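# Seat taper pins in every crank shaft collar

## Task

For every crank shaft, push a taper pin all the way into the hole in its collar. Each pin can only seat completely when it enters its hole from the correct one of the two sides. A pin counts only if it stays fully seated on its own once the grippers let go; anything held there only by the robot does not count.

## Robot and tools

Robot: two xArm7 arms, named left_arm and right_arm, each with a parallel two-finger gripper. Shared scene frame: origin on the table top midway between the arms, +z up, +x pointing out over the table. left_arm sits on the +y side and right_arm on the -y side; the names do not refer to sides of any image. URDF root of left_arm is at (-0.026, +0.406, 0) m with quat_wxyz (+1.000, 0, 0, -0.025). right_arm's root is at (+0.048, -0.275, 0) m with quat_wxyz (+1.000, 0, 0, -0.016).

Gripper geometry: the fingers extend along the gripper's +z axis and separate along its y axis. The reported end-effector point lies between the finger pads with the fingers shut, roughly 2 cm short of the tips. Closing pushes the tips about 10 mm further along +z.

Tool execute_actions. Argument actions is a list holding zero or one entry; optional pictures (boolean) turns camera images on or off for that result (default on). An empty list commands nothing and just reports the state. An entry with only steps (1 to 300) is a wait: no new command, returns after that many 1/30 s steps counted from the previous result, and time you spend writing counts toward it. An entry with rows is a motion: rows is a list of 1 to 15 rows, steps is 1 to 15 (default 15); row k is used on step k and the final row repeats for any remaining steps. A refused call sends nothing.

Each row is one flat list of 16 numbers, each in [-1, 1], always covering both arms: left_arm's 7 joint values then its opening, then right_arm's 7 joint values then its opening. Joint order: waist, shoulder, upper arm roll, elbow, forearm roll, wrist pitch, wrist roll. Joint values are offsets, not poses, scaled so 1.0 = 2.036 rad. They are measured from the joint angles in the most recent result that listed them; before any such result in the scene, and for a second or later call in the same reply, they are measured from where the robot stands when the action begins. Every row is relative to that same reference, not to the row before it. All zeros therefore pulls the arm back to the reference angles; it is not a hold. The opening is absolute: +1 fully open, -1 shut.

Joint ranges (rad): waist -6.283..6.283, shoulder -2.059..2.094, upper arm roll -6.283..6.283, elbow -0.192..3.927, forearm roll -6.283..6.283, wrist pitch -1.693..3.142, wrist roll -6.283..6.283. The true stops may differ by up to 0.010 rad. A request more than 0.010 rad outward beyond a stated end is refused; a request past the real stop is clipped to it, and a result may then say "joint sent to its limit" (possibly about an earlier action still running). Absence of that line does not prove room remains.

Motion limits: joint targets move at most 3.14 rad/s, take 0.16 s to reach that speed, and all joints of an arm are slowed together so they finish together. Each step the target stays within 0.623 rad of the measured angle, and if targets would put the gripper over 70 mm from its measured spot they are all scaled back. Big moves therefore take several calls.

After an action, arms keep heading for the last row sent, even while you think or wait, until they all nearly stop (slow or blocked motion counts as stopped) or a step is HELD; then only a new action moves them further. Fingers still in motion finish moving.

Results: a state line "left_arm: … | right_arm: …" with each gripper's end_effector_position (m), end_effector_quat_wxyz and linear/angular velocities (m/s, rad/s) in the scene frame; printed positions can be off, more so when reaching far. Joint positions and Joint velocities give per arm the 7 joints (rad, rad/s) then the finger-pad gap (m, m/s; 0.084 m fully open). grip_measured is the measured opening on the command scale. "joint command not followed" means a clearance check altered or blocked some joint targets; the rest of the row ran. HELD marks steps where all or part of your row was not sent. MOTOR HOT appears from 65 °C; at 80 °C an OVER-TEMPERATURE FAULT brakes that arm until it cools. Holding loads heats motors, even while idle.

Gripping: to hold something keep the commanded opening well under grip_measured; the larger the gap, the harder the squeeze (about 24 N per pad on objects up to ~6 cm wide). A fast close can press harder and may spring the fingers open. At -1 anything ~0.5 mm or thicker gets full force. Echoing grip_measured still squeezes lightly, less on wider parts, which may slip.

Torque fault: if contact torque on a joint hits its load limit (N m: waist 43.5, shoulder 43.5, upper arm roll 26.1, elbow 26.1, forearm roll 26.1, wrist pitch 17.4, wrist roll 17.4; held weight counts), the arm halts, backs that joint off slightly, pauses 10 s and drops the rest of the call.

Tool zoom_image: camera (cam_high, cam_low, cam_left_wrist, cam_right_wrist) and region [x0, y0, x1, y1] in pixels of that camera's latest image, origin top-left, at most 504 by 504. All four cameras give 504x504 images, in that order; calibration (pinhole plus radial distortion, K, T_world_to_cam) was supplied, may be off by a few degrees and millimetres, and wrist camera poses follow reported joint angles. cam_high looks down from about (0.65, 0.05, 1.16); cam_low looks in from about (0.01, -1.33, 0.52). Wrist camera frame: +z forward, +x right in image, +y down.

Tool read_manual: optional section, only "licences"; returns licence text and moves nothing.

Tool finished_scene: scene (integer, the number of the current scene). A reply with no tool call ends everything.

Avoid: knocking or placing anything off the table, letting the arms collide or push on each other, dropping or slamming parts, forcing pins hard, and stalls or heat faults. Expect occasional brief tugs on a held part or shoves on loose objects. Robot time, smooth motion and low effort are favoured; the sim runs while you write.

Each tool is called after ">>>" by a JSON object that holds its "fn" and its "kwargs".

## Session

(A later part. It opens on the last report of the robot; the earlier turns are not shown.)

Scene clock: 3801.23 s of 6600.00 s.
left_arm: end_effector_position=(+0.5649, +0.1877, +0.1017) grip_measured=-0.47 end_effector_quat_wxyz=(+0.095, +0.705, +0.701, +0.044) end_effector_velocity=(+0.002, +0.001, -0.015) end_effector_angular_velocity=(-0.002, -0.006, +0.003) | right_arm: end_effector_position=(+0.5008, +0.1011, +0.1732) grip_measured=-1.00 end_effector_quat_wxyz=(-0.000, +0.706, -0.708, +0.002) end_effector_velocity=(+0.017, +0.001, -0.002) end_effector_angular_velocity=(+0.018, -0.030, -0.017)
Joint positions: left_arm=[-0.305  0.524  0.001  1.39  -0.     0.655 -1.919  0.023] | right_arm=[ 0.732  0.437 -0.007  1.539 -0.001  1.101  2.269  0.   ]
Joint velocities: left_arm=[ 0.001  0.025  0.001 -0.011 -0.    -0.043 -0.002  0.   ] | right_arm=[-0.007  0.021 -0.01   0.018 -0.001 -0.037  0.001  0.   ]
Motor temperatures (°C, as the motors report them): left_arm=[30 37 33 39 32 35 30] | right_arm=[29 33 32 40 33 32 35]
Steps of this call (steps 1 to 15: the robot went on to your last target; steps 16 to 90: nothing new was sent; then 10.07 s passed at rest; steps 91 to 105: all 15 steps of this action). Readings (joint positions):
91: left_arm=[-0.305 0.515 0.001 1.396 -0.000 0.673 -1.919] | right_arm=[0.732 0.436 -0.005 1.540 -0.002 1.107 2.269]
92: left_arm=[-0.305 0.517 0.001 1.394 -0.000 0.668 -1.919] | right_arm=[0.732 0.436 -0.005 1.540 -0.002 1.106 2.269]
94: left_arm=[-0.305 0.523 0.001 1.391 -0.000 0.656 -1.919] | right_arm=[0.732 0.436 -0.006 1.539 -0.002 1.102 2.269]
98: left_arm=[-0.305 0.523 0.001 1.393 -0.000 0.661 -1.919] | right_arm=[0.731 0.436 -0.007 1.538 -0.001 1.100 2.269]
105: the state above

>>> {"fn": "execute_actions", "kwargs": {"actions": [{"rows":[[0,0,0,0,0,0,0,-0.9,0,-0.004,0.003,0.012,0,0.018,0,-1],[0,0,0,0,0,0,0,-0.9,0,-0.01,0.003,0.028,0,0.04,0,-1],[0,0,0,0,0,0,0,-0.9,0,-0.017,0.003,0.043,0,0.06,0,-1],[0,0,0,0,0,0,0,-0.9,-0.01,-0.03,0.003,0.07,0,0.1,0,-1],[0,0,0,0,0,0,0,-0.9,-0.03,-0.045,0.003,0.1,0,0.145,0,-1],[0,0,0,0,0,0,0,-0.9,-0.06,-0.055,0.003,0.11,0,0.165,0,-1]],"steps":15}], "pictures": false}}

>>> {"fn": "execute_actions", "kwargs": {"actions": [{"steps":12}], "pictures": true}}

Scene clock: 3808.83 s of 6600.00 s.
left_arm: end_effector_position=(+0.5646, +0.1879, +0.1003) grip_measured=-0.47 end_effector_quat_wxyz=(+0.095, +0.705, +0.701, +0.044) end_effector_velocity=(-0.000, -0.000, +0.006) end_effector_angular_velocity=(-0.001, -0.002, +0.000) | right_arm: end_effector_position=(+0.5251, +0.0407, +0.3016) grip_measured=-1.00 end_effector_quat_wxyz=(-0.002, +0.666, -0.746, +0.001) end_effector_velocity=(+0.038, -0.090, +0.129) end_effector_angular_velocity=(+0.029, -0.074, -0.162)
Joint positions: left_arm=[-0.305  0.526  0.001  1.39  -0.     0.655 -1.919  0.023] | right_arm=[ 0.619  0.33  -0.003  1.751 -0.001  1.417  2.269  0.   ]
Joint velocities: left_arm=[ 0.    -0.012 -0.    -0.001 -0.     0.009 -0.    -0.   ] | right_arm=[-0.144 -0.116 -0.021  0.187 -0.01   0.225 -0.001  0.   ]
Motor temperatures (°C, as the motors report them): left_arm=[30 37 33 38 32 35 30] | right_arm=[30 33 33 40 33 32 35]
Steps of this call (steps 1 to 15: the robot went on to your last target; steps 16 to 90: nothing new was sent; then 4.10 s passed at rest; steps 91 to 105: all 15 steps of this action). Readings (joint positions):
91: left_arm=[-0.305 0.521 0.001 1.392 -0.000 0.664 -1.919] | right_arm=[0.732 0.438 -0.006 1.541 -0.001 1.106 2.269]
92: left_arm=[-0.305 0.521 0.001 1.392 -0.000 0.662 -1.919] | right_arm=[0.732 0.438 -0.006 1.544 -0.001 1.111 2.269]
94: left_arm=[-0.305 0.521 0.001 1.391 -0.000 0.660 -1.919] | right_arm=[0.731 0.435 -0.004 1.565 -0.001 1.148 2.269]
98: left_arm=[-0.305 0.528 0.001 1.390 -0.000 0.653 -1.919] | right_arm=[0.712 0.392 0.018 1.644 0.004 1.274 2.269]
105: the state above

Scene clock: 3809.23 s of 6600.00 s.
left_arm: end_effector_position=(+0.5646, +0.1878, +0.1013) grip_measured=-0.47 end_effector_quat_wxyz=(+0.095, +0.705, +0.701, +0.044) end_effector_velocity=(-0.000, +0.000, -0.000) end_effector_angular_velocity=(+0.001, +0.001, -0.001) | right_arm: end_effector_position=(+0.5251, +0.0361, +0.3072) grip_measured=-1.00 end_effector_quat_wxyz=(-0.000, -0.663, +0.748, -0.001) end_effector_velocity=(+0.003, -0.003, +0.005) end_effector_angular_velocity=(+0.003, -0.009, -0.009)
Joint positions: left_arm=[-0.305  0.524  0.001  1.39  -0.     0.656 -1.919  0.023] | right_arm=[ 0.61   0.326 -0.     1.762 -0.001  1.437  2.269  0.   ]
Joint velocities: left_arm=[-0.    -0.     0.    -0.001  0.     0.001  0.001 -0.   ] | right_arm=[-0.004 -0.005 -0.004  0.006 -0.001  0.002  0.001  0.   ]
Motor temperatures (°C, as the motors report them): left_arm=[30 37 33 38 32 35 30] | right_arm=[30 33 33 40 33 32 35]
Steps of this call (steps 1 to 12: the robot went on to your last target). Readings (joint positions):
1: left_arm=[-0.305 0.525 0.001 1.390 -0.000 0.655 -1.919] | right_arm=[0.615 0.327 -0.003 1.755 -0.001 1.423 2.269]
2: left_arm=[-0.305 0.525 0.001 1.390 -0.000 0.655 -1.919] | right_arm=[0.614 0.326 -0.002 1.757 -0.001 1.428 2.269]
4: left_arm=[-0.305 0.525 0.001 1.390 -0.000 0.655 -1.919] | right_arm=[0.613 0.327 0.001 1.758 -0.001 1.433 2.269]
8: left_arm=[-0.305 0.524 0.001 1.390 -0.000 0.655 -1.919] | right_arm=[0.611 0.327 0.001 1.760 -0.001 1.436 2.269]
12: the state above
camera_calibration (this result's frames):
cam_left_wrist: T_world_to_cam=[[0.978121, 0.00683762, 0.207922, -0.540521], [-0.00376496, -0.998714, 0.0505546, 0.254692], [0.208001, -0.0502313, -0.976838, 0.122208], [0, 0, 0, 1]] pos_world=[0.504235, 0.264199, 0.218888]
cam_right_wrist: T_world_to_cam=[[-0.992465, 0.120984, 0.0193844, 0.541253], [0.121083, 0.992634, 0.00400924, -0.0299561], [-0.0187566, 0.00632615, -0.999804, 0.450655], [0, 0, 0, 1]] pos_world=[0.549255, -0.0385984, 0.440195]

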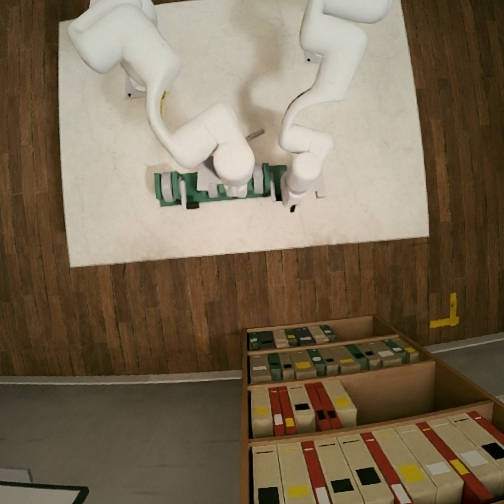

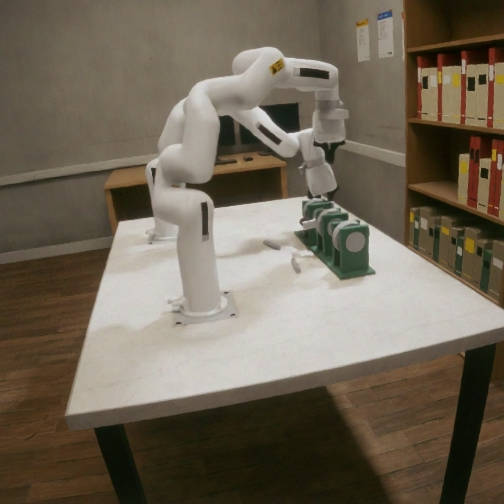

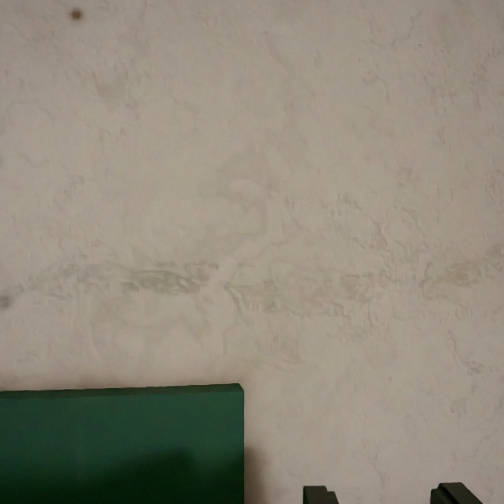

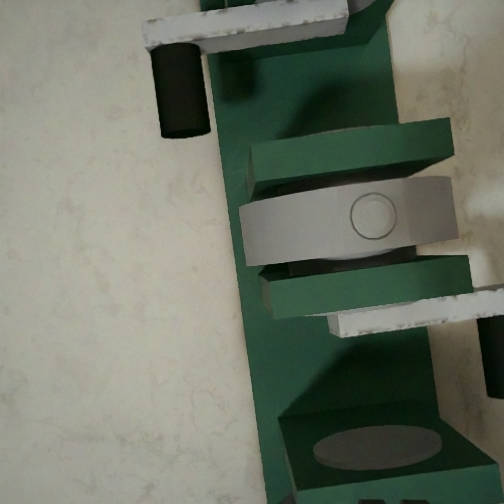

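>>> {"fn": "execute_actions", "kwargs": {"actions": [{"rows":[[0,0,0,0,0,0,0,-0.3,0,0,0,0,0,0,-0.1,-1],[0,0,0,0,0,0,0,0.1,0,0,0,0,0,0,-0.3,-1],[0,0,0,0,0,0,0,0.5,0,0,0,0,0,0,-0.5,-1],[0,0,0,0,0,0,0,0.6,0,0,0,0,0,0,-0.7,-1],[0,0,0,0,0,0,0,0.6,0,0,0,0,0,0,-0.9,-1],[0,0,0,0,0,0,0,0.6,0,0,0,0,0,0,-1,-1],[0,0,0,0,0,0,0,0.6,0,0,0,0,0,0,-1,-1],[0,0,0,0,0,0,0,0.6,0,0,0,0,0,0,-1,-1],[0,-0.02,0,0.015,0,0.035,0,0.6,0,0,0,0,0,0,-1,-1],[0,-0.04,0,0.03,0,0.07,0,0.6,0,0,0,0,0,0,-1,-1],[0,-0.06,0,0.05,0,0.11,0,0.6,0,0,0,0,0,0,-1,-1],[0.03,-0.08,0,0.07,0,0.15,0,0.6,0,0,0,0,0,0,-1,-1],[0.08,-0.1,0,0.08,0,0.2,0,0.6,0,0,0,0,0,0,-1,-1],[0.14,-0.11,0,0.085,0,0.28,0,0.6,0,0,0,0,0,0,-1,-1],[0.2,-0.11,0,0.085,0,0.29,0,0.6,0,0,0,0,0,0,-1,-1]],"steps":15}], "pictures": false}}

>>> {"fn": "execute_actions", "kwargs": {"actions": [{"steps":20}], "pictures": false}}

Scene clock: 3820.77 s of 6600.00 s.
left_arm: end_effector_position=(+0.5682, +0.1978, +0.1607) grip_measured=+0.60 end_effector_quat_wxyz=(+0.092, +0.699, +0.708, +0.042) end_effector_velocity=(+0.071, +0.301, +0.344) end_effector_angular_velocity=(-0.009, +0.090, +0.493) | right_arm: end_effector_position=(+0.5251, +0.0360, +0.3073) grip_measured=-1.00 end_effector_quat_wxyz=(+0.001, +0.946, -0.323, +0.000) end_effector_velocity=(-0.000, -0.001, -0.001) end_effector_angular_velocity=(-0.003, +0.007, +3.005)
Joint positions: left_arm=[-0.281  0.446 -0.006  1.454 -0.     0.806 -1.919  0.069] | right_arm=[ 0.61   0.325 -0.     1.762 -0.001  1.437  1.237  0.   ]
Joint velocities: left_arm=[ 0.578 -0.458 -0.092  0.371 -0.001  0.91   0.001  0.   ] | right_arm=[-0.     0.001 -0.001 -0.001  0.     0.001 -3.005  0.   ]
Motor temperatures (°C, as the motors report them): left_arm=[30 37 33 38 32 35 30] | right_arm=[29 33 32 41 33 32 35]
From where the robot then was, a joint's target lay farther than a number of 1.0 reaches, so one or more steps of this call were cut to that.
Steps of this call (steps 1 to 30: the robot went on to your last target; steps 31 to 90: nothing new was sent; then 8.03 s passed at rest; steps 91 to 105: all 15 steps of this action). Readings (joint positions):
91: left_arm=[-0.305 0.524 0.001 1.390 -0.000 0.655 -1.919] | right_arm=[0.610 0.325 -0.001 1.763 -0.001 1.437 2.269]
92: left_arm=[-0.305 0.523 0.000 1.388 -0.000 0.658 -1.919] | right_arm=[0.610 0.325 -0.001 1.763 -0.001 1.437 2.262]
94: left_arm=[-0.306 0.525 -0.002 1.385 -0.001 0.660 -1.919] | right_arm=[0.610 0.325 -0.001 1.762 -0.001 1.437 2.211]
98: left_arm=[-0.306 0.525 -0.001 1.387 -0.000 0.658 -1.919] | right_arm=[0.610 0.325 -0.001 1.762 -0.001 1.437 1.927]
105: the state above

Scene clock: 3821.43 s of 6600.00 s.
left_arm: end_effector_position=(+0.5409, +0.4328, +0.2496) grip_measured=+0.59 end_effector_quat_wxyz=(+0.008, +0.554, +0.832, +0.005) end_effector_velocity=(-0.018, -0.027, -0.010) end_effector_angular_velocity=(-0.025, +0.077, -0.044) | right_arm: end_effector_position=(+0.5251, +0.0360, +0.3072) grip_measured=-1.00 end_effector_quat_wxyz=(+0.001, +0.985, +0.170, +0.000) end_effector_velocity=(-0.001, +0.002, +0.000) end_effector_angular_velocity=(+0.001, -0.001, +0.030)
Joint positions: left_arm=[ 0.097  0.302 -0.     1.561 -0.     1.24  -1.919  0.069] | right_arm=[ 0.61   0.325 -0.     1.762 -0.001  1.437  0.236  0.   ]
Joint velocities: left_arm=[ 0.009  0.004 -0.055 -0.005 -0.005  0.07   0.002 -0.   ] | right_arm=[ 0.002  0.     0.001  0.    -0.    -0.001 -0.027  0.   ]
Motor temperatures (°C, as the motors report them): left_arm=[30 37 33 38 32 35 30] | right_arm=[29 33 32 41 33 32 35]
Steps of this call (steps 1 to 20: the robot went on to your last target). Readings (joint positions):
1: left_arm=[-0.259 0.433 -0.008 1.464 -0.000 0.834 -1.919] | right_arm=[0.610 0.325 -0.000 1.762 -0.001 1.437 1.136]
2: left_arm=[-0.233 0.424 -0.005 1.470 -0.000 0.861 -1.919] | right_arm=[0.610 0.325 -0.000 1.762 -0.001 1.437 1.035]
4: left_arm=[-0.183 0.410 0.001 1.480 -0.000 0.914 -1.919] | right_arm=[0.610 0.325 -0.000 1.762 -0.001 1.437 0.833]
8: left_arm=[-0.088 0.375 0.002 1.506 -0.000 1.023 -1.919] | right_arm=[0.610 0.325 -0.000 1.762 -0.001 1.437 0.458]
20: the state above

>>> {"fn": "execute_actions", "kwargs": {"actions": [{"rows":[[0,0,0,0,0,0,0,0.6,0,0,0,0,0,0,-0.6,-1]],"steps":15}], "pictures": false}}

>>> {"fn": "execute_actions", "kwargs": {"actions": [{"steps":8}], "pictures": true}}

Scene clock: 3825.40 s of 6600.00 s.
left_arm: end_effector_position=(+0.5409, +0.4328, +0.2497) grip_measured=+0.59 end_effector_quat_wxyz=(+0.008, +0.554, +0.832, +0.005) end_effector_velocity=(+0.000, -0.001, -0.000) end_effector_angular_velocity=(-0.000, +0.001, -0.002) | right_arm: end_effector_position=(+0.5250, +0.0361, +0.3072) grip_measured=-1.00 end_effector_quat_wxyz=(+0.001, +0.782, +0.624, -0.000) end_effector_velocity=(+0.001, -0.000, -0.001) end_effector_angular_velocity=(-0.001, +0.004, +2.202)
Joint positions: left_arm=[ 0.097  0.302  0.     1.561 -0.     1.24  -1.919  0.069] | right_arm=[ 0.61   0.325 -0.     1.762 -0.001  1.437 -0.768  0.   ]
Joint velocities: left_arm=[-0.001  0.002 -0.001  0.002  0.     0.001 -0.     0.   ] | right_arm=[-0.001  0.002 -0.001  0.001  0.    -0.001 -2.204  0.   ]
Motor temperatures (°C, as the motors report them): left_arm=[30 37 33 39 32 35 30] | right_arm=[29 33 32 42 33 32 35]
Steps of this call (steps 1 to 30: the robot went on to your last target; steps 31 to 90: nothing new was sent; then 0.47 s passed at rest; steps 91 to 105: all 15 steps of this action). Readings (joint positions):
91: left_arm=[0.102 0.300 0.001 1.563 -0.000 1.246 -1.919] | right_arm=[0.610 0.326 -0.000 1.762 -0.001 1.437 0.233]
92: left_arm=[0.101 0.301 0.001 1.562 -0.000 1.244 -1.919] | right_arm=[0.610 0.326 -0.000 1.762 -0.001 1.437 0.226]
94: left_arm=[0.099 0.302 0.000 1.561 -0.000 1.242 -1.919] | right_arm=[0.610 0.326 -0.000 1.762 -0.001 1.437 0.176]
98: left_arm=[0.097 0.302 -0.000 1.561 -0.000 1.240 -1.919] | right_arm=[0.610 0.326 -0.000 1.762 -0.001 1.437 -0.108]
105: the state above

Scene clock: 3825.67 s of 6600.00 s.
left_arm: end_effector_position=(+0.5409, +0.4328, +0.2496) grip_measured=+0.59 end_effector_quat_wxyz=(+0.008, +0.554, +0.832, +0.005) end_effector_velocity=(-0.000, +0.000, -0.001) end_effector_angular_velocity=(+0.001, +0.001, -0.000) | right_arm: end_effector_position=(+0.5251, +0.0360, +0.3072) grip_measured=-1.00 end_effector_quat_wxyz=(+0.001, +0.714, +0.701, -0.000) end_effector_velocity=(+0.000, -0.000, +0.001) end_effector_angular_velocity=(+0.001, -0.001, +0.118)
Joint positions: left_arm=[ 0.097  0.302  0.     1.561 -0.     1.24  -1.919  0.069] | right_arm=[ 0.61   0.325 -0.     1.762 -0.001  1.437 -0.974  0.   ]
Joint velocities: left_arm=[-0.     0.     0.    -0.001  0.001 -0.001 -0.    -0.   ] | right_arm=[ 0.    -0.001 -0.001 -0.     0.    -0.001 -0.118  0.   ]
Motor temperatures (°C, as the motors report them): left_arm=[30 37 33 39 32 35 30] | right_arm=[29 33 32 42 33 32 35]
Steps of this call (steps 1 to 8: the robot went on to your last target). Readings (joint positions):
1: left_arm=[0.097 0.302 0.000 1.561 -0.000 1.240 -1.919] | right_arm=[0.610 0.325 -0.000 1.762 -0.001 1.437 -0.834]
2: left_arm=[0.097 0.302 0.000 1.561 -0.000 1.240 -1.919] | right_arm=[0.610 0.325 -0.000 1.762 -0.001 1.437 -0.882]
4: left_arm=[0.097 0.302 0.000 1.561 -0.000 1.240 -1.919] | right_arm=[0.610 0.325 -0.000 1.762 -0.001 1.437 -0.937]
8: the state above
camera_calibration (this result's frames):
cam_left_wrist: T_world_to_cam=[[0.920634, 0.389282, 0.0298708, -0.639805], [0.389826, -0.920766, -0.0150336, 0.261495], [0.0216517, 0.0254848, -0.999441, 0.358032], [0, 0, 0, 1]] pos_world=[0.479337, 0.480716, 0.380874]
cam_right_wrist: T_world_to_cam=[[0.999597, -0.0196272, 0.020524, -0.49999], [-0.0197748, -0.99978, 0.00701488, 0.114899], [0.0203818, -0.00741791, -0.999765, 0.430589], [0, 0, 0, 1]] pos_world=[0.493284, 0.108254, 0.439943]

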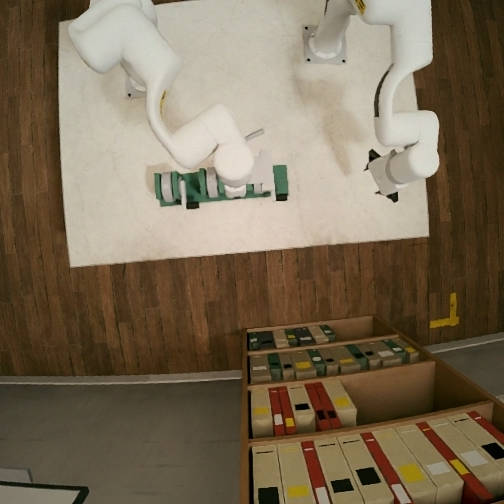

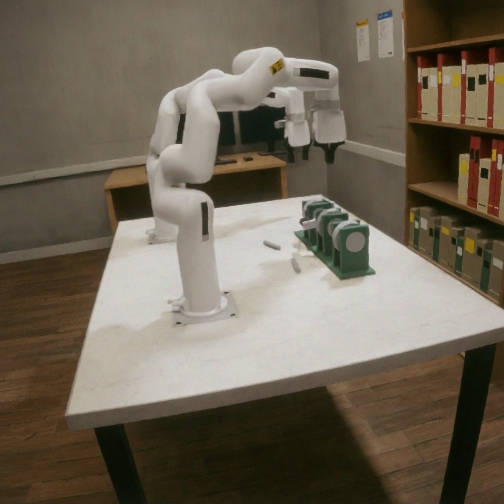

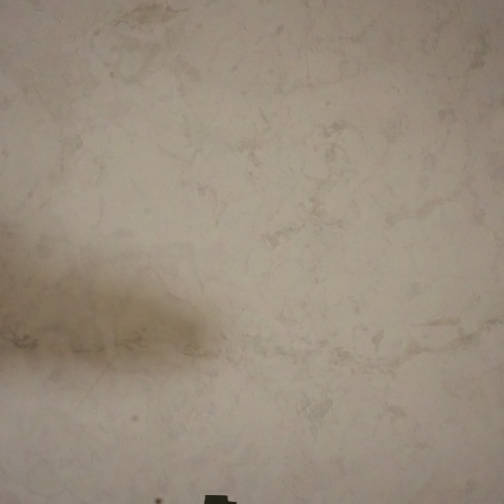

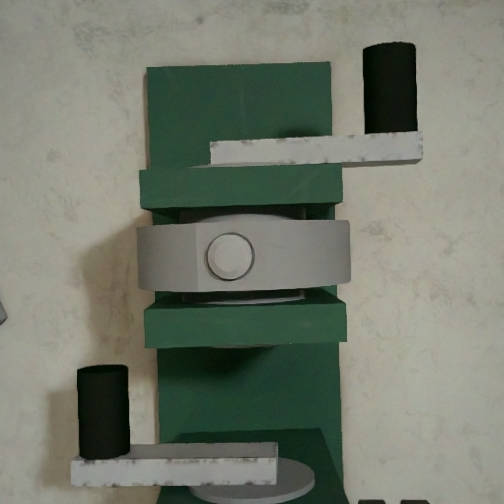

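>>> {"fn": "zoom_image", "kwargs": {"camera": "cam_right_wrist", "region": [160, 200, 300, 310]}}

Region (160, 200, 300, 310) of cam_right_wrist's 504x504 image, scaled by 3.600, with more detail than that image has; it fills the top 396 rows of this view, and the rest is white.

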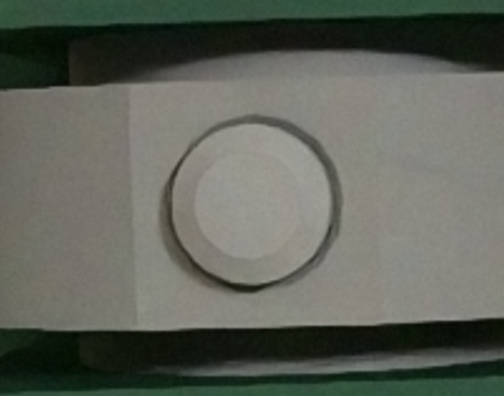

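>>> {"fn": "execute_actions", "kwargs": {"actions": [{"rows":[[-0.05,0,0,0,0,-0.04,0,0.6,0,0,0,0,0,0,0.3,-1],[-0.1,0.01,0,-0.01,0,-0.08,0,0.6,0,0,0,0,0,0,0.6,-1],[-0.15,0.025,0,-0.02,0,-0.12,0,0.6,0,0,0,0,0,0,0.9,-1],[-0.1975,0.043,0,-0.036,0,-0.168,0,0.6,0,0,0,0,0,0,1,-1]],"steps":15}], "pictures": false}}

>>> {"fn": "execute_actions", "kwargs": {"actions": [{"steps":12}], "pictures": false}}

Scene clock: 3865.43 s of 6600.00 s.
left_arm: end_effector_position=(+0.5648, +0.2356, +0.2097) grip_measured=+0.59 end_effector_quat_wxyz=(+0.075, +0.680, +0.728, +0.038) end_effector_velocity=(-0.037, -0.460, -0.103) end_effector_angular_velocity=(-0.083, -0.292, -0.735) | right_arm: end_effector_position=(+0.5251, +0.0360, +0.3072) grip_measured=-1.00 end_effector_quat_wxyz=(+0.001, +0.965, +0.262, +0.000) end_effector_velocity=(+0.000, -0.001, -0.000) end_effector_angular_velocity=(+0.001, -0.004, -3.007)
Joint positions: left_arm=[-0.23   0.372 -0.001  1.502 -0.     0.963 -1.919  0.069] | right_arm=[ 0.61   0.326 -0.001  1.762 -0.001  1.437  0.048  0.   ]
Joint velocities: left_arm=[-0.737  0.176  0.002 -0.147  0.001 -0.627  0.     0.   ] | right_arm=[-0.001  0.    -0.001 -0.     0.     0.     3.006  0.   ]
Motor temperatures (°C, as the motors report them): left_arm=[30 37 32 40 31 35 30] | right_arm=[29 33 31 43 33 31 35]
From where the robot then was, a joint's target lay farther than a number of 1.0 reaches, so one or more steps of this call were cut to that.
Steps of this call (steps 1 to 30: the robot went on to your last target; steps 31 to 90: nothing new was sent; then 36.27 s passed at rest; steps 91 to 105: all 15 steps of this action). Readings (joint positions):
91: left_arm=[0.097 0.302 0.000 1.561 -0.000 1.239 -1.919] | right_arm=[0.610 0.325 -0.000 1.762 -0.001 1.437 -0.984]
92: left_arm=[0.092 0.302 0.002 1.560 -0.000 1.234 -1.919] | right_arm=[0.610 0.325 -0.000 1.762 -0.001 1.437 -0.978]
94: left_arm=[0.055 0.304 0.009 1.559 0.000 1.200 -1.919] | right_arm=[0.610 0.325 -0.000 1.762 -0.001 1.437 -0.927]
98: left_arm=[-0.053 0.329 -0.002 1.538 -0.000 1.114 -1.919] | right_arm=[0.610 0.325 -0.000 1.762 -0.001 1.437 -0.643]
105: the state above

Scene clock: 3865.83 s of 6600.00 s.
left_arm: end_effector_position=(+0.5604, +0.1918, +0.2003) grip_measured=+0.59 end_effector_quat_wxyz=(+0.091, +0.704, +0.703, +0.043) end_effector_velocity=(-0.011, -0.026, -0.007) end_effector_angular_velocity=(-0.006, +0.009, -0.045) | right_arm: end_effector_position=(+0.5251, +0.0360, +0.3072) grip_measured=-1.00 end_effector_quat_wxyz=(+0.001, +0.977, -0.214, +0.000) end_effector_velocity=(+0.000, -0.001, -0.001) end_effector_angular_velocity=(-0.001, +0.001, -0.590)
Joint positions: left_arm=[-0.302  0.389  0.002  1.488 -0.     0.899 -1.919  0.069] | right_arm=[ 0.61   0.325 -0.001  1.762 -0.001  1.437  1.01   0.   ]
Joint velocities: left_arm=[-0.024  0.006 -0.022 -0.008 -0.001 -0.008  0.001  0.   ] | right_arm=[ 0.     0.001 -0.002 -0.     0.     0.001  0.589  0.   ]
Motor temperatures (°C, as the motors report them): left_arm=[30 37 32 40 31 35 30] | right_arm=[29 33 31 43 33 31 35]
Steps of this call (steps 1 to 12: the robot went on to your last target). Readings (joint positions):
1: left_arm=[-0.253 0.378 -0.001 1.498 -0.000 0.944 -1.919] | right_arm=[0.610 0.326 -0.001 1.762 -0.001 1.437 0.149]
2: left_arm=[-0.272 0.382 -0.003 1.494 -0.000 0.929 -1.919] | right_arm=[0.610 0.326 -0.001 1.762 -0.001 1.437 0.249]
4: left_arm=[-0.294 0.387 -0.006 1.489 -0.001 0.912 -1.919] | right_arm=[0.610 0.326 -0.001 1.762 -0.001 1.437 0.451]
8: left_arm=[-0.300 0.388 0.002 1.489 -0.000 0.901 -1.919] | right_arm=[0.610 0.325 -0.001 1.762 -0.001 1.437 0.830]
12: the state above

>>> {"fn": "execute_actions", "kwargs": {"actions": [{"rows":[[-0.0015,0.02,0,-0.015,0,-0.035,0,0.6,0,0,0,0,0,0,0.619,-1],[-0.0015,0.04,0,-0.03,0,-0.07,0,0.6,0,0,0,0,0,0,0.619,-1],[-0.0015,0.055,0,-0.042,0,-0.1,0,0.6,0,0,0,0,0,0,0.619,-1],[-0.0015,0.0664,0,-0.05,0,-0.1163,0,0.6,0,0,0,0,0,0,0.619,-1],[-0.0015,0.0664,0,-0.05,0,-0.1163,0,0.6,0,0,0,0,0,0,0.619,-1],[-0.0015,0.0664,0,-0.05,0,-0.1163,0,0.6,0,0,0,0,0,0,0.619,-1],[-0.0015,0.0664,0,-0.05,0,-0.1163,0,0.6,0,0,0,0,0,0,0.619,-1],[-0.0015,0.0664,0,-0.05,0,-0.1163,0,0.6,0,0,0,0,0,0,0.619,-1],[-0.0015,0.0664,0,-0.05,0,-0.1163,0,0.3,0,0,0,0,0,0,0.619,-1],[-0.0015,0.0664,0,-0.05,0,-0.1163,0,0.1,0,0,0,0,0,0,0.619,-1],[-0.0015,0.0664,0,-0.05,0,-0.1163,0,-0.1,0,0,0,0,0,0,0.619,-1],[-0.0015,0.0664,0,-0.05,0,-0.1163,0,-0.3,0,0,0,0,0,0,0.619,-1],[-0.0015,0.0664,0,-0.05,0,-0.1163,0,-0.5,0,0,0,0,0,0,0.619,-1],[-0.0015,0.0664,0,-0.05,0,-0.1163,0,-0.7,0,0,0,0,0,0,0.619,-1],[-0.0015,0.0664,0,-0.05,0,-0.1163,0,-0.9,0,0,0,0,0,0,0.619,-1]],"steps":15}], "pictures": false}}

>>> {"fn": "execute_actions", "kwargs": {"actions": [{"steps":15}], "pictures": false}}

Scene clock: 3882.90 s of 6600.00 s.
left_arm: end_effector_position=(+0.5648, +0.1891, +0.1038) grip_measured=-0.47 end_effector_quat_wxyz=(+0.094, +0.705, +0.702, +0.044) end_effector_velocity=(+0.050, +0.002, +0.053) end_effector_angular_velocity=(-0.051, -0.144, +0.028) | right_arm: end_effector_position=(+0.5251, +0.0360, +0.3072) grip_measured=-1.00 end_effector_quat_wxyz=(+0.000, +0.738, -0.675, +0.001) end_effector_velocity=(+0.000, +0.000, -0.001) end_effector_angular_velocity=(+0.001, -0.003, -2.160)
Joint positions: left_arm=[-0.305  0.52   0.003  1.392 -0.     0.663 -1.919  0.023] | right_arm=[ 0.61   0.325 -0.001  1.762 -0.001  1.437  2.061  0.   ]
Joint velocities: left_arm=[ 0.019 -0.02   0.013  0.076 -0.007 -0.057  0.006 -0.064] | right_arm=[-0.     0.001  0.001  0.001  0.    -0.001  2.161  0.   ]
Motor temperatures (°C, as the motors report them): left_arm=[30 37 32 40 31 35 30] | right_arm=[29 33 31 43 33 31 35]
Steps of this call (steps 1 to 30: the robot went on to your last target; steps 31 to 90: nothing new was sent; then 13.57 s passed at rest; steps 91 to 105: all 15 steps of this action). Readings (joint positions):
91: left_arm=[-0.305 0.390 0.000 1.487 -0.000 0.897 -1.919] | right_arm=[0.610 0.325 -0.000 1.762 -0.001 1.437 1.062]
92: left_arm=[-0.305 0.392 0.000 1.486 -0.000 0.890 -1.919] | right_arm=[0.610 0.326 -0.000 1.762 -0.001 1.437 1.069]
94: left_arm=[-0.305 0.413 0.001 1.471 -0.000 0.842 -1.919] | right_arm=[0.610 0.326 -0.000 1.762 -0.001 1.437 1.120]
98: left_arm=[-0.305 0.496 0.002 1.406 -0.000 0.719 -1.919] | right_arm=[0.610 0.326 -0.001 1.762 -0.001 1.437 1.404]
105: the state above

Scene clock: 3883.40 s of 6600.00 s.
left_arm: end_effector_position=(+0.5642, +0.1892, +0.1013) grip_measured=-0.47 end_effector_quat_wxyz=(+0.093, +0.705, +0.702, +0.044) end_effector_velocity=(-0.003, +0.001, -0.003) end_effector_angular_velocity=(+0.003, +0.007, -0.000) | right_arm: end_effector_position=(+0.5251, +0.0360, +0.3072) grip_measured=-1.00 end_effector_quat_wxyz=(-0.000, -0.663, +0.748, -0.001) end_effector_velocity=(+0.000, -0.001, +0.001) end_effector_angular_velocity=(-0.000, -0.002, -0.012)
Joint positions: left_arm=[-0.305  0.523  0.003  1.389 -0.     0.66  -1.919  0.023] | right_arm=[ 0.61   0.325 -0.001  1.762 -0.001  1.437  2.269  0.   ]
Joint velocities: left_arm=[-0.     0.001 -0.    -0.005  0.     0.001 -0.     0.   ] | right_arm=[-0.    -0.002 -0.002 -0.    -0.001  0.001  0.01   0.   ]
Motor temperatures (°C, as the motors report them): left_arm=[30 37 32 40 31 35 30] | right_arm=[29 33 31 43 33 31 35]
Steps of this call (steps 1 to 15: the robot went on to your last target). Readings (joint positions):
1: left_arm=[-0.305 0.520 0.003 1.392 -0.000 0.663 -1.919] | right_arm=[0.610 0.325 -0.001 1.762 -0.001 1.437 2.125]
2: left_arm=[-0.305 0.520 0.003 1.391 -0.000 0.662 -1.919] | right_arm=[0.610 0.325 -0.001 1.762 -0.001 1.437 2.171]
4: left_arm=[-0.305 0.521 0.003 1.391 -0.000 0.661 -1.919] | right_arm=[0.610 0.325 -0.001 1.762 -0.001 1.437 2.224]
8: left_arm=[-0.305 0.522 0.003 1.390 -0.000 0.660 -1.919] | right_arm=[0.610 0.325 -0.001 1.762 -0.001 1.437 2.260]
15: the state above

>>> {"fn": "execute_actions", "kwargs": {"actions": [{"rows":[[0,0.002,0,-0.002,0,-0.004,0,-0.9,0.02,0,0,0,0,0,0,-1],[0,0.004,0,-0.0035,0,-0.0075,0,-0.9,0.04,0.01,0,-0.015,0,-0.025,0,-1],[0,0.005,0,-0.0044,0,-0.0094,0,-0.9,0.0604,0.02,0,-0.035,0,-0.055,0,-1],[0,0.005,0,-0.0044,0,-0.0094,0,-0.9,0.0604,0.03,0,-0.052,0,-0.082,0,-1],[0,0.005,0,-0.0044,0,-0.0094,0,-0.9,0.0604,0.0384,0,-0.0674,0,-0.1058,0,-1]],"steps":15}], "pictures": false}}

>>> {"fn": "execute_actions", "kwargs": {"actions": [{"steps":12}], "pictures": true}}

Scene clock: 3890.30 s of 6600.00 s.
left_arm: end_effector_position=(+0.5639, +0.1889, +0.0936) grip_measured=-0.47 end_effector_quat_wxyz=(+0.095, +0.705, +0.702, +0.045) end_effector_velocity=(-0.000, +0.000, -0.001) end_effector_angular_velocity=(+0.001, +0.002, -0.000) | right_arm: end_effector_position=(+0.4985, +0.1026, +0.2223) grip_measured=-1.00 end_effector_quat_wxyz=(+0.000, +0.707, -0.707, +0.001) end_effector_velocity=(+0.021, +0.013, +0.030) end_effector_angular_velocity=(+0.071, -0.098, -0.004)
Joint positions: left_arm=[-0.305  0.533  0.002  1.38  -0.     0.636 -1.919  0.023] | right_arm=[ 0.731  0.402 -0.001  1.629 -0.001  1.227  2.269  0.   ]
Joint velocities: left_arm=[ 0.     0.001  0.    -0.     0.     0.001  0.001 -0.   ] | right_arm=[ 0.011 -0.031 -0.017  0.015 -0.002 -0.074 -0.     0.   ]
Motor temperatures (°C, as the motors report them): left_arm=[30 37 33 39 32 36 30] | right_arm=[29 33 31 43 33 31 35]
Steps of this call (steps 1 to 15: the robot went on to your last target; steps 16 to 90: nothing new was sent; then 3.40 s passed at rest; steps 91 to 105: all 15 steps of this action). Readings (joint positions):
91: left_arm=[-0.305 0.524 0.002 1.386 -0.000 0.656 -1.919] | right_arm=[0.611 0.325 -0.001 1.762 -0.001 1.437 2.270]
92: left_arm=[-0.305 0.525 0.002 1.386 -0.000 0.653 -1.919] | right_arm=[0.615 0.326 -0.002 1.762 -0.002 1.437 2.270]
94: left_arm=[-0.305 0.529 0.002 1.383 -0.000 0.645 -1.919] | right_arm=[0.647 0.329 -0.007 1.754 -0.002 1.420 2.270]
98: left_arm=[-0.305 0.533 0.002 1.380 -0.000 0.637 -1.919] | right_arm=[0.705 0.372 0.005 1.679 -0.001 1.307 2.269]
105: the state above

Scene clock: 3890.70 s of 6600.00 s.
left_arm: end_effector_position=(+0.5640, +0.1890, +0.0937) grip_measured=-0.47 end_effector_quat_wxyz=(+0.095, +0.705, +0.702, +0.045) end_effector_velocity=(+0.000, +0.000, +0.000) end_effector_angular_velocity=(+0.000, -0.000, -0.001) | right_arm: end_effector_position=(+0.4976, +0.1040, +0.2201) grip_measured=-1.00 end_effector_quat_wxyz=(+0.000, +0.708, -0.706, +0.001) end_effector_velocity=(-0.000, +0.000, -0.000) end_effector_angular_velocity=(+0.000, +0.000, -0.002)
Joint positions: left_arm=[-0.305  0.533  0.002  1.38  -0.     0.637 -1.919  0.023] | right_arm=[ 0.733  0.403 -0.001  1.625 -0.001  1.222  2.269  0.   ]
Joint velocities: left_arm=[-0.    -0.001  0.    -0.    -0.     0.     0.001 -0.   ] | right_arm=[ 0.     0.001  0.001 -0.     0.    -0.001  0.003  0.   ]
Motor temperatures (°C, as the motors report them): left_arm=[30 37 33 39 32 36 30] | right_arm=[29 33 31 43 33 31 35]
Steps of this call (steps 1 to 12: the robot went on to your last target). Readings (joint positions):
1: left_arm=[-0.305 0.533 0.002 1.380 -0.000 0.636 -1.919] | right_arm=[0.731 0.401 -0.002 1.629 -0.002 1.225 2.269]
2: left_arm=[-0.305 0.533 0.002 1.380 -0.000 0.636 -1.919] | right_arm=[0.731 0.401 -0.002 1.629 -0.002 1.224 2.269]
4: left_arm=[-0.305 0.533 0.002 1.380 -0.000 0.636 -1.919] | right_arm=[0.732 0.402 -0.001 1.627 -0.001 1.223 2.269]
8: left_arm=[-0.305 0.533 0.002 1.380 -0.000 0.636 -1.919] | right_arm=[0.733 0.403 -0.001 1.625 -0.001 1.222 2.269]
12: the state above
camera_calibration (this result's frames):
cam_left_wrist: T_world_to_cam=[[0.978036, 0.00794286, 0.208287, -0.538498], [-0.00251538, -0.998751, 0.0498979, 0.255599], [0.208423, -0.0493258, -0.976794, 0.114563], [0, 0, 0, 1]] pos_world=[0.503436, 0.265208, 0.211312]
cam_right_wrist: T_world_to_cam=[[-0.999819, -0.00164062, 0.0189422, 0.524035], [-0.00155942, 0.99999, 0.00430071, -0.0334724], [-0.018949, 0.00427039, -0.999811, 0.362883], [0, 0, 0, 1]] pos_world=[0.530765, 0.0327821, 0.353032]

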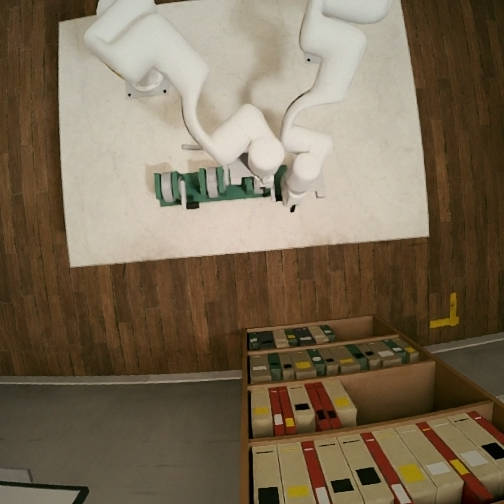

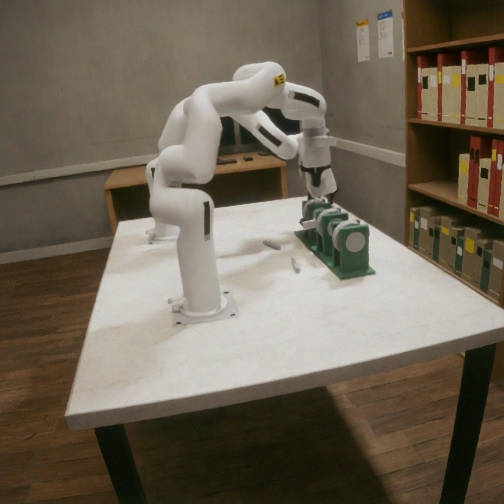

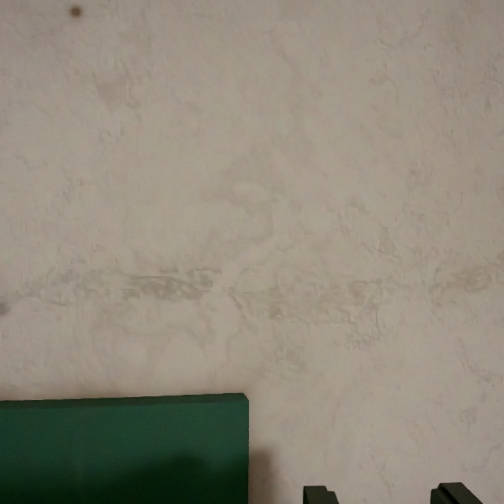

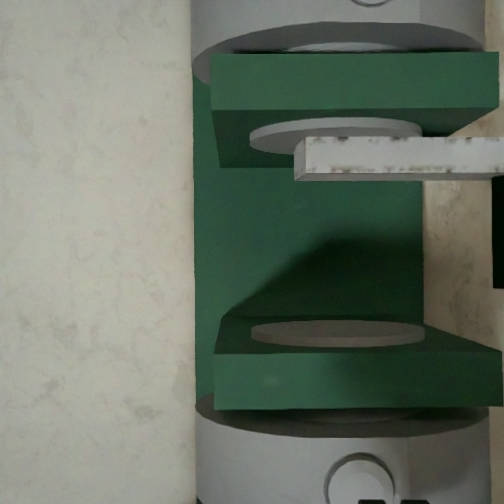

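>>> {"fn": "execute_actions", "kwargs": {"actions": [{"rows":[[0,0,0,0,0,0,0,-0.9,0.001,0.004,0,-0.015,0,-0.02,0,-1],[0,0,0,0,0,0,0,-0.9,0.001,0.008,0,-0.028,0,-0.037,0,-1],[0,0,0,0,0,0,0,-0.9,0.001,0.011,0,-0.038,0,-0.05,0,-1],[0,0,0,0,0,0,0,-0.9,0.001,0.0129,0,-0.0452,0,-0.0581,0,-1]],"steps":15}], "pictures": false}}

>>> {"fn": "execute_actions", "kwargs": {"actions": [{"steps":10}], "pictures": false}}

Scene clock: 3900.03 s of 6600.00 s.
left_arm: end_effector_position=(+0.5643, +0.1890, +0.0937) grip_measured=-0.47 end_effector_quat_wxyz=(+0.095, +0.705, +0.702, +0.045) end_effector_velocity=(-0.000, -0.000, -0.000) end_effector_angular_velocity=(+0.000, +0.001, -0.001) | right_arm: end_effector_position=(+0.4968, +0.1048, +0.1784) grip_measured=-1.00 end_effector_quat_wxyz=(-0.003, +0.709, -0.705, +0.001) end_effector_velocity=(+0.000, -0.002, -0.003) end_effector_angular_velocity=(-0.001, -0.001, -0.001)
Joint positions: left_arm=[-0.305  0.533  0.003  1.38  -0.     0.635 -1.919  0.023] | right_arm=[ 0.735  0.426 -0.001  1.537 -0.001  1.105  2.269  0.   ]
Joint velocities: left_arm=[ 0.     0.    -0.     0.    -0.     0.001  0.001  0.   ] | right_arm=[-0.    -0.001 -0.003 -0.01  -0.    -0.009 -0.001  0.   ]
Motor temperatures (°C, as the motors report them): left_arm=[30 37 33 38 32 36 30] | right_arm=[29 33 31 43 33 31 35]
Steps of this call (steps 1 to 15: the robot went on to your last target; steps 16 to 90: nothing new was sent; then 5.83 s passed at rest; steps 91 to 105: all 15 steps of this action). Readings (joint positions):
91: left_arm=[-0.305 0.533 0.003 1.380 -0.000 0.637 -1.919] | right_arm=[0.733 0.404 -0.001 1.624 -0.001 1.221 2.269]
92: left_arm=[-0.305 0.533 0.003 1.380 -0.000 0.636 -1.919] | right_arm=[0.733 0.404 -0.001 1.621 -0.001 1.214 2.269]
94: left_arm=[-0.305 0.533 0.003 1.380 -0.000 0.635 -1.919] | right_arm=[0.734 0.409 -0.001 1.597 -0.001 1.178 2.269]
98: left_arm=[-0.305 0.533 0.003 1.380 -0.000 0.635 -1.919] | right_arm=[0.735 0.428 -0.000 1.544 -0.002 1.121 2.269]
105: the state above

Scene clock: 3900.37 s of 6600.00 s.
left_arm: end_effector_position=(+0.5642, +0.1890, +0.0935) grip_measured=-0.47 end_effector_quat_wxyz=(+0.095, +0.705, +0.702, +0.045) end_effector_velocity=(+0.000, -0.000, +0.000) end_effector_angular_velocity=(-0.000, -0.001, -0.001) | right_arm: end_effector_position=(+0.4968, +0.1047, +0.1777) grip_measured=-1.00 end_effector_quat_wxyz=(-0.003, +0.709, -0.705, +0.001) end_effector_velocity=(-0.000, -0.000, -0.002) end_effector_angular_velocity=(-0.002, +0.002, -0.001)
Joint positions: left_arm=[-0.305  0.534  0.002  1.38  -0.     0.635 -1.919  0.023] | right_arm=[ 0.735  0.427 -0.001  1.536 -0.001  1.104  2.269  0.   ]
Joint velocities: left_arm=[-0.     0.     0.    -0.     0.    -0.002  0.    -0.   ] | right_arm=[ 0.     0.002 -0.001 -0.001  0.    -0.     0.001  0.   ]
Motor temperatures (°C, as the motors report them): left_arm=[30 37 33 38 32 36 30] | right_arm=[29 33 31 43 33 31 35]
Steps of this call (steps 1 to 10: the robot went on to your last target). Readings (joint positions):
1: left_arm=[-0.305 0.533 0.003 1.380 -0.000 0.635 -1.919] | right_arm=[0.735 0.426 -0.001 1.536 -0.001 1.105 2.269]
2: left_arm=[-0.305 0.533 0.002 1.380 -0.000 0.635 -1.919] | right_arm=[0.735 0.426 -0.001 1.536 -0.001 1.105 2.269]
4: left_arm=[-0.305 0.534 0.002 1.380 -0.000 0.635 -1.919] | right_arm=[0.735 0.426 -0.001 1.536 -0.001 1.104 2.269]
8: left_arm=[-0.305 0.534 0.002 1.380 -0.000 0.635 -1.919] | right_arm=[0.735 0.426 -0.001 1.536 -0.001 1.104 2.269]
10: the state above

>>> {"fn": "execute_actions", "kwargs": {"actions": [{"rows":[[0,0.003,0,-0.0027,0,-0.006,0,-0.9,0,0.003,0,-0.003,0,0,0,-1],[0,0.003,0,-0.0027,0,-0.006,0,-0.9,0,0.003,0,-0.003,0,0,0,-1],[0,0.003,0,-0.0027,0,-0.006,0,-0.9,0,0.003,0,-0.003,0,0,0,-1],[0,0.003,0,-0.0027,0,-0.006,0,-0.9,0,0.003,0,-0.003,0,0,0,-1],[0,0.003,0,-0.0027,0,-0.006,0,-0.9,0,0.003,0,-0.003,0,0,0,-1],[0,-0.003,0,0.0027,0,0.006,0,-0.9,0,0.004,0,-0.003,0,0,0,-1],[0,-0.003,0,0.0027,0,0.006,0,-0.9,0,0.004,0,-0.003,0,0,0,-1],[0,-0.003,0,0.0027,0,0.006,0,-0.9,0,0.004,0,-0.003,0,0,0,-1],[0,-0.003,0,0.0027,0,0.006,0,-0.9,0,0.004,0,-0.003,0,0,0,-1],[0,-0.003,0,0.0027,0,0.006,0,-0.9,0,0.004,0,-0.003,0,0,0,-1],[0,0.003,0,-0.0027,0,-0.006,0,-0.9,0,0.005,0,-0.003,0,0,0,-1],[0,0.003,0,-0.0027,0,-0.006,0,-0.9,0,0.005,0,-0.003,0,0,0,-1],[0,0.003,0,-0.0027,0,-0.006,0,-0.9,0,0.005,0,-0.003,0,0,0,-1],[0,0.003,0,-0.0027,0,-0.006,0,-0.9,0,0.005,0,-0.003,0,0,0,-1],[0,0,0,0,0,0,0,-0.9,0,0.005,0,-0.003,0,0,0,-1]],"steps":15}], "pictures": false}}

Scene clock: 3910.10 s of 6600.00 s.
left_arm: end_effector_position=(+0.5641, +0.1889, +0.0917) grip_measured=-0.47 end_effector_quat_wxyz=(+0.096, +0.705, +0.701, +0.045) end_effector_velocity=(-0.002, +0.000, -0.013) end_effector_angular_velocity=(+0.002, +0.010, +0.001) | right_arm: end_effector_position=(+0.4978, +0.1044, +0.1768) grip_measured=-1.00 end_effector_quat_wxyz=(-0.003, +0.708, -0.706, +0.001) end_effector_velocity=(+0.014, -0.001, -0.001) end_effector_angular_velocity=(+0.011, -0.022, -0.014)
Joint positions: left_arm=[-0.305  0.536  0.002  1.377 -0.     0.629 -1.919  0.023] | right_arm=[ 0.734  0.429 -0.002  1.536 -0.002  1.102  2.269  0.   ]
Joint velocities: left_arm=[-0.     0.02  -0.    -0.008 -0.001 -0.017 -0.001  0.   ] | right_arm=[-0.006  0.018 -0.011  0.02  -0.001 -0.023 -0.001  0.   ]
Motor temperatures (°C, as the motors report them): left_arm=[30 38 33 38 32 36 30] | right_arm=[29 33 31 42 33 31 35]
Steps of this call (steps 1 to 15: the robot went on to your last target; steps 16 to 90: nothing new was sent; then 6.23 s passed at rest; steps 91 to 105: all 15 steps of this action). Readings (joint positions):
91: left_arm=[-0.305 0.533 0.002 1.380 -0.000 0.635 -1.919] | right_arm=[0.735 0.426 -0.001 1.533 -0.001 1.103 2.269]
92: left_arm=[-0.305 0.534 0.002 1.379 -0.000 0.632 -1.919] | right_arm=[0.735 0.426 -0.001 1.533 -0.001 1.103 2.269]
94: left_arm=[-0.305 0.536 0.002 1.377 -0.000 0.627 -1.919] | right_arm=[0.735 0.427 -0.001 1.534 -0.002 1.102 2.269]
98: left_arm=[-0.305 0.535 0.002 1.379 -0.000 0.634 -1.919] | right_arm=[0.734 0.428 -0.001 1.536 -0.002 1.103 2.269]
105: the state above

>>> {"fn": "execute_actions", "kwargs": {"actions": [{"rows":[[0.002,0,0,0,0,0,0,-0.9,0.003,0.003,0,-0.002,0,0,0,-1],[0.002,0,0,0,0,0,0,-0.9,0.003,0.003,0,-0.002,0,0,0,-1],[0.002,0,0,0,0,0,0,-0.9,0.003,0.003,0,-0.002,0,0,0,-1],[0.002,0,0,0,0,0,0,-0.9,0.003,0.003,0,-0.002,0,0,0,-1],[0.002,0,0,0,0,0,0,-0.9,0.003,0.003,0,-0.002,0,0,0,-1],[-0.002,0,0,0,0,0,0,-0.9,-0.003,0.003,0,-0.002,0,0,0,-1],[-0.002,0,0,0,0,0,0,-0.9,-0.003,0.003,0,-0.002,0,0,0,-1],[-0.002,0,0,0,0,0,0,-0.9,-0.003,0.003,0,-0.002,0,0,0,-1],[-0.002,0,0,0,0,0,0,-0.9,-0.003,0.003,0,-0.002,0,0,0,-1],[-0.002,0,0,0,0,0,0,-0.9,-0.003,0.003,0,-0.002,0,0,0,-1],[-0.002,0,0,0,0,0,0,-0.9,0.003,0.003,0,-0.002,0,0,0,-1],[-0.002,0,0,0,0,0,0,-0.9,0.003,0.003,0,-0.002,0,0,0,-1],[-0.002,0,0,0,0,0,0,-0.9,0.003,0.003,0,-0.002,0,0,0,-1],[0.002,0,0,0,0,0,0,-0.9,-0.003,0.003,0,-0.002,0,0,0,-1],[0,0,0,0,0,0,0,-0.9,0,0.003,0,-0.002,0,0,0,-1]],"steps":15}], "pictures": false}}

Scene clock: 3926.60 s of 6600.00 s.
left_arm: end_effector_position=(+0.5642, +0.1890, +0.0918) grip_measured=-0.47 end_effector_quat_wxyz=(+0.096, +0.705, +0.701, +0.045) end_effector_velocity=(+0.000, +0.000, +0.001) end_effector_angular_velocity=(-0.023, +0.008, +0.010) | right_arm: end_effector_position=(+0.4980, +0.1045, +0.1770) grip_measured=-1.00 end_effector_quat_wxyz=(-0.003, +0.709, -0.706, +0.002) end_effector_velocity=(+0.006, -0.007, +0.000) end_effector_angular_velocity=(+0.023, +0.022, -0.034)
Joint positions: left_arm=[-0.306  0.536  0.003  1.377 -0.     0.629 -1.919  0.023] | right_arm=[ 0.735  0.429 -0.002  1.537 -0.002  1.101  2.269  0.   ]
Joint velocities: left_arm=[ 0.041 -0.002 -0.039  0.    -0.006  0.002  0.001 -0.   ] | right_arm=[-0.059  0.001  0.038  0.002  0.018  0.003  0.001  0.   ]
Motor temperatures (°C, as the motors report them): left_arm=[30 38 33 38 32 36 30] | right_arm=[29 32 31 40 33 31 35]
Steps of this call (steps 1 to 15: the robot went on to your last target; steps 16 to 90: nothing new was sent; then 13.00 s passed at rest; steps 91 to 105: all 15 steps of this action). Readings (joint positions):
91: left_arm=[-0.305 0.534 0.002 1.380 -0.000 0.635 -1.919] | right_arm=[0.735 0.428 -0.001 1.536 -0.001 1.104 2.269]
92: left_arm=[-0.304 0.534 0.002 1.379 -0.000 0.633 -1.919] | right_arm=[0.736 0.428 -0.002 1.536 -0.002 1.103 2.269]
94: left_arm=[-0.303 0.534 0.001 1.378 -0.000 0.631 -1.919] | right_arm=[0.738 0.428 -0.003 1.536 -0.002 1.103 2.269]
98: left_arm=[-0.305 0.535 0.003 1.377 -0.000 0.630 -1.919] | right_arm=[0.734 0.428 -0.001 1.536 -0.001 1.102 2.269]
105: the state above

>>> {"fn": "execute_actions", "kwargs": {"actions": [{"rows":[[0,0,0,0,0,0,0,-0.9,0,-0.008,0,0.018,0,0.025,0,-1],[0,0,0,0,0,0,0,-0.9,0,-0.008,0,0.018,0,0.025,0,-1],[0,0,0,0,0,0,0,-0.9,0,-0.008,0,0.018,0,0.025,0,-1],[0,0,0,0,0,0,0,-0.9,0,-0.008,0,0.018,0,0.025,0,-1],[0,0,0,0,0,0,0,-0.9,0,-0.008,0,0.018,0,0.025,0,-1],[0,0,0,0,0,0,0,-0.9,0,-0.008,0,0.018,0,0.025,0,-1],[0,0,0,0,0,0,0,-0.9,0,-0.008,0,0.018,0,0.025,0,-1],[0,0,0,0,0,0,0,-0.9,0,0.006,0,-0.0064,0,-0.009,0,-1]],"steps":15}], "pictures": false}}

Scene clock: 3942.90 s of 6600.00 s.
left_arm: end_effector_position=(+0.5639, +0.1890, +0.0905) grip_measured=-0.47 end_effector_quat_wxyz=(+0.095, +0.705, +0.701, +0.045) end_effector_velocity=(-0.002, +0.001, -0.010) end_effector_angular_velocity=(+0.003, +0.009, +0.002) | right_arm: end_effector_position=(+0.4999, +0.1059, +0.1768) grip_measured=-1.00 end_effector_quat_wxyz=(-0.007, +0.709, -0.706, +0.002) end_effector_velocity=(+0.006, -0.003, -0.009) end_effector_angular_velocity=(+0.014, -0.024, -0.009)
Joint positions: left_arm=[-0.306  0.538  0.003  1.377 -0.     0.628 -1.919  0.023] | right_arm=[ 0.735  0.43  -0.002  1.536 -0.002  1.091  2.269  0.   ]
Joint velocities: left_arm=[ 0.     0.016  0.    -0.002 -0.001 -0.009 -0.001  0.   ] | right_arm=[-0.002 -0.005 -0.007 -0.041 -0.002 -0.063  0.001  0.   ]
Motor temperatures (°C, as the motors report them): left_arm=[30 38 33 38 32 36 30] | right_arm=[29 32 31 39 33 31 35]
Steps of this call (steps 1 to 15: the robot went on to your last target; steps 16 to 90: nothing new was sent; then 12.80 s passed at rest; steps 91 to 105: all 15 steps of this action). Readings (joint positions):
91: left_arm=[-0.305 0.536 0.002 1.377 -0.000 0.629 -1.919] | right_arm=[0.734 0.429 -0.002 1.537 -0.002 1.102 2.269]
92: left_arm=[-0.305 0.536 0.003 1.377 -0.000 0.629 -1.919] | right_arm=[0.734 0.428 -0.002 1.541 -0.002 1.108 2.269]
94: left_arm=[-0.305 0.536 0.003 1.377 -0.000 0.629 -1.919] | right_arm=[0.735 0.427 -0.001 1.548 -0.001 1.133 2.269]
98: left_arm=[-0.306 0.536 0.003 1.377 -0.000 0.629 -1.919] | right_arm=[0.736 0.420 -0.001 1.563 -0.002 1.149 2.269]
105: the state above

>>> {"fn": "execute_actions", "kwargs": {"actions": [{"rows":[[0,0,0,0,0,0,0,-0.5,0,-0.005,0,0.012,0,0.02,0,-1],[0,0,0,0,0,0,0,-0.1,0,-0.012,0,0.03,0,0.045,0,-1],[0,0,0,0,0,0,0,0.3,0,-0.02,0,0.05,0,0.075,0,-1],[0,0,0,0,0,0,0,0.6,-0.02,-0.035,0,0.08,0,0.12,0,-1],[0,0,0,0,0,0,0,0.6,-0.05,-0.05,0,0.11,0,0.16,0,-1],[0,-0.02,0,0.015,0,0.035,0,0.6,-0.09,-0.05,0,0.11,0,0.165,0,-1],[0,-0.04,0,0.03,0,0.07,0,0.6,-0.13,-0.05,0,0.11,0,0.165,0,-1],[0,-0.06,0,0.05,0,0.11,0,0.6,-0.17,-0.05,0,0.11,0,0.165,0,-1],[0.03,-0.08,0,0.07,0,0.15,0,0.6,-0.2,-0.05,0,0.11,0,0.165,0,-1],[0.08,-0.1,0,0.08,0,0.2,0,0.6,-0.2,-0.05,0,0.11,0,0.165,0,-1],[0.14,-0.11,0,0.085,0,0.28,0,0.6,-0.2,-0.05,0,0.11,0,0.165,0,-1],[0.2,-0.115,0,0.09,0,0.3,0,0.6,-0.2,-0.05,0,0.11,0,0.165,0,-1]],"steps":15}], "pictures": false}}

>>> {"fn": "execute_actions", "kwargs": {"actions": [{"steps":25}], "pictures": true}}

Scene clock: 3952.60 s of 6600.00 s.
left_arm: end_effector_position=(+0.5741, +0.2463, +0.1688) grip_measured=+0.59 end_effector_quat_wxyz=(+0.076, +0.673, +0.735, +0.040) end_effector_velocity=(+0.023, +0.537, +0.117) end_effector_angular_velocity=(+0.153, +0.406, +0.836) | right_arm: end_effector_position=(+0.5611, -0.0066, +0.2631) grip_measured=-1.00 end_effector_quat_wxyz=(-0.003, -0.627, +0.779, -0.001) end_effector_velocity=(+0.187, -0.403, +0.164) end_effector_angular_velocity=(+0.012, -0.033, -0.765)
Joint positions: left_arm=[-0.21   0.428  0.     1.463 -0.     0.863 -1.919  0.069] | right_arm=[ 0.516  0.363 -0.002  1.691 -0.002  1.333  2.269  0.   ]
Joint velocities: left_arm=[ 0.747 -0.228  0.1    0.159  0.002  0.819  0.001 -0.   ] | right_arm=[-0.76  -0.13  -0.006  0.273 -0.003  0.369 -0.     0.   ]
Motor temperatures (°C, as the motors report them): left_arm=[30 38 33 38 32 36 30] | right_arm=[29 32 31 39 33 31 35]
Steps of this call (steps 1 to 15: the robot went on to your last target; steps 16 to 90: nothing new was sent; then 6.20 s passed at rest; steps 91 to 105: all 15 steps of this action). Readings (joint positions):
91: left_arm=[-0.306 0.536 0.003 1.377 -0.000 0.629 -1.919] | right_arm=[0.735 0.427 -0.002 1.530 -0.002 1.083 2.269]
92: left_arm=[-0.306 0.535 0.003 1.376 -0.000 0.630 -1.919] | right_arm=[0.735 0.427 -0.002 1.534 -0.002 1.088 2.269]
94: left_arm=[-0.307 0.535 0.001 1.374 -0.000 0.632 -1.919] | right_arm=[0.735 0.425 -0.001 1.552 -0.001 1.134 2.269]
98: left_arm=[-0.307 0.526 0.001 1.381 -0.000 0.657 -1.919] | right_arm=[0.695 0.390 0.008 1.632 -0.001 1.246 2.269]
105: the state above

Scene clock: 3953.43 s of 6600.00 s.
left_arm: end_effector_position=(+0.5408, +0.4360, +0.2479) grip_measured=+0.59 end_effector_quat_wxyz=(+0.007, +0.552, +0.834, +0.005) end_effector_velocity=(+0.000, +0.009, +0.005) end_effector_angular_velocity=(+0.003, -0.007, +0.014) | right_arm: end_effector_position=(+0.5953, -0.1093, +0.3054) grip_measured=-1.00 end_effector_quat_wxyz=(+0.002, -0.551, +0.834, -0.002) end_effector_velocity=(+0.001, -0.002, +0.001) end_effector_angular_velocity=(+0.000, -0.003, -0.004)
Joint positions: left_arm=[ 0.1    0.304  0.003  1.559 -0.     1.238 -1.919  0.069] | right_arm=[ 0.328  0.329 -0.002  1.76  -0.002  1.426  2.269  0.   ]
Joint velocities: left_arm=[ 0.01  -0.004  0.006  0.006  0.001  0.004  0.002  0.   ] | right_arm=[-0.003 -0.001 -0.001  0.001 -0.    -0.     0.     0.   ]
Motor temperatures (°C, as the motors report them): left_arm=[30 38 33 38 32 36 30] | right_arm=[29 32 31 39 33 31 35]
Steps of this call (steps 1 to 25: the robot went on to your last target). Readings (joint positions):
1: left_arm=[-0.186 0.420 0.003 1.468 -0.000 0.891 -1.919] | right_arm=[0.490 0.358 -0.002 1.700 -0.002 1.346 2.269]
2: left_arm=[-0.162 0.411 0.004 1.475 -0.000 0.918 -1.919] | right_arm=[0.465 0.354 -0.002 1.709 -0.002 1.358 2.269]
4: left_arm=[-0.116 0.392 0.004 1.489 -0.000 0.974 -1.919] | right_arm=[0.414 0.345 -0.003 1.728 -0.002 1.383 2.269]
8: left_arm=[-0.022 0.355 0.004 1.519 -0.000 1.087 -1.919] | right_arm=[0.343 0.330 -0.008 1.755 -0.003 1.417 2.269]
25: the state above
camera_calibration (this result's frames):
cam_left_wrist: T_world_to_cam=[[0.918379, 0.394657, 0.0287444, -0.641797], [0.395201, -0.918448, -0.0164162, 0.260929], [0.0199215, 0.0264361, -0.999452, 0.356787], [0, 0, 0, 1]] pos_world=[0.479185, 0.483508, 0.379323]
cam_right_wrist: T_world_to_cam=[[-0.919128, 0.393694, 0.0144265, 0.616242], [0.393811, 0.919169, 0.00633237, -0.0652206], [-0.0107674, 0.0115016, -0.999876, 0.446872], [0, 0, 0, 1]] pos_world=[0.596901, -0.187802, 0.438339]

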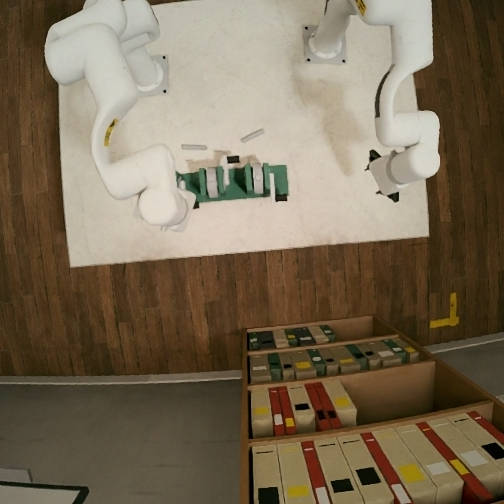

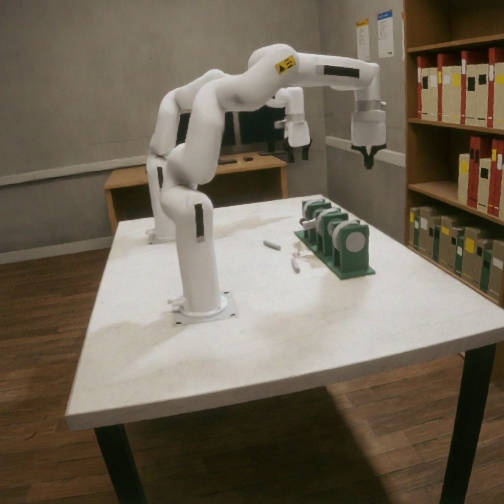

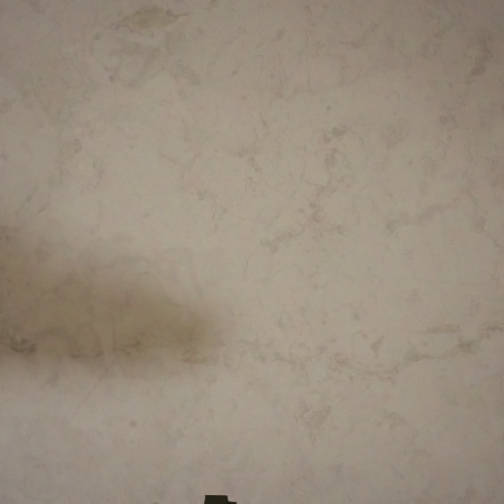

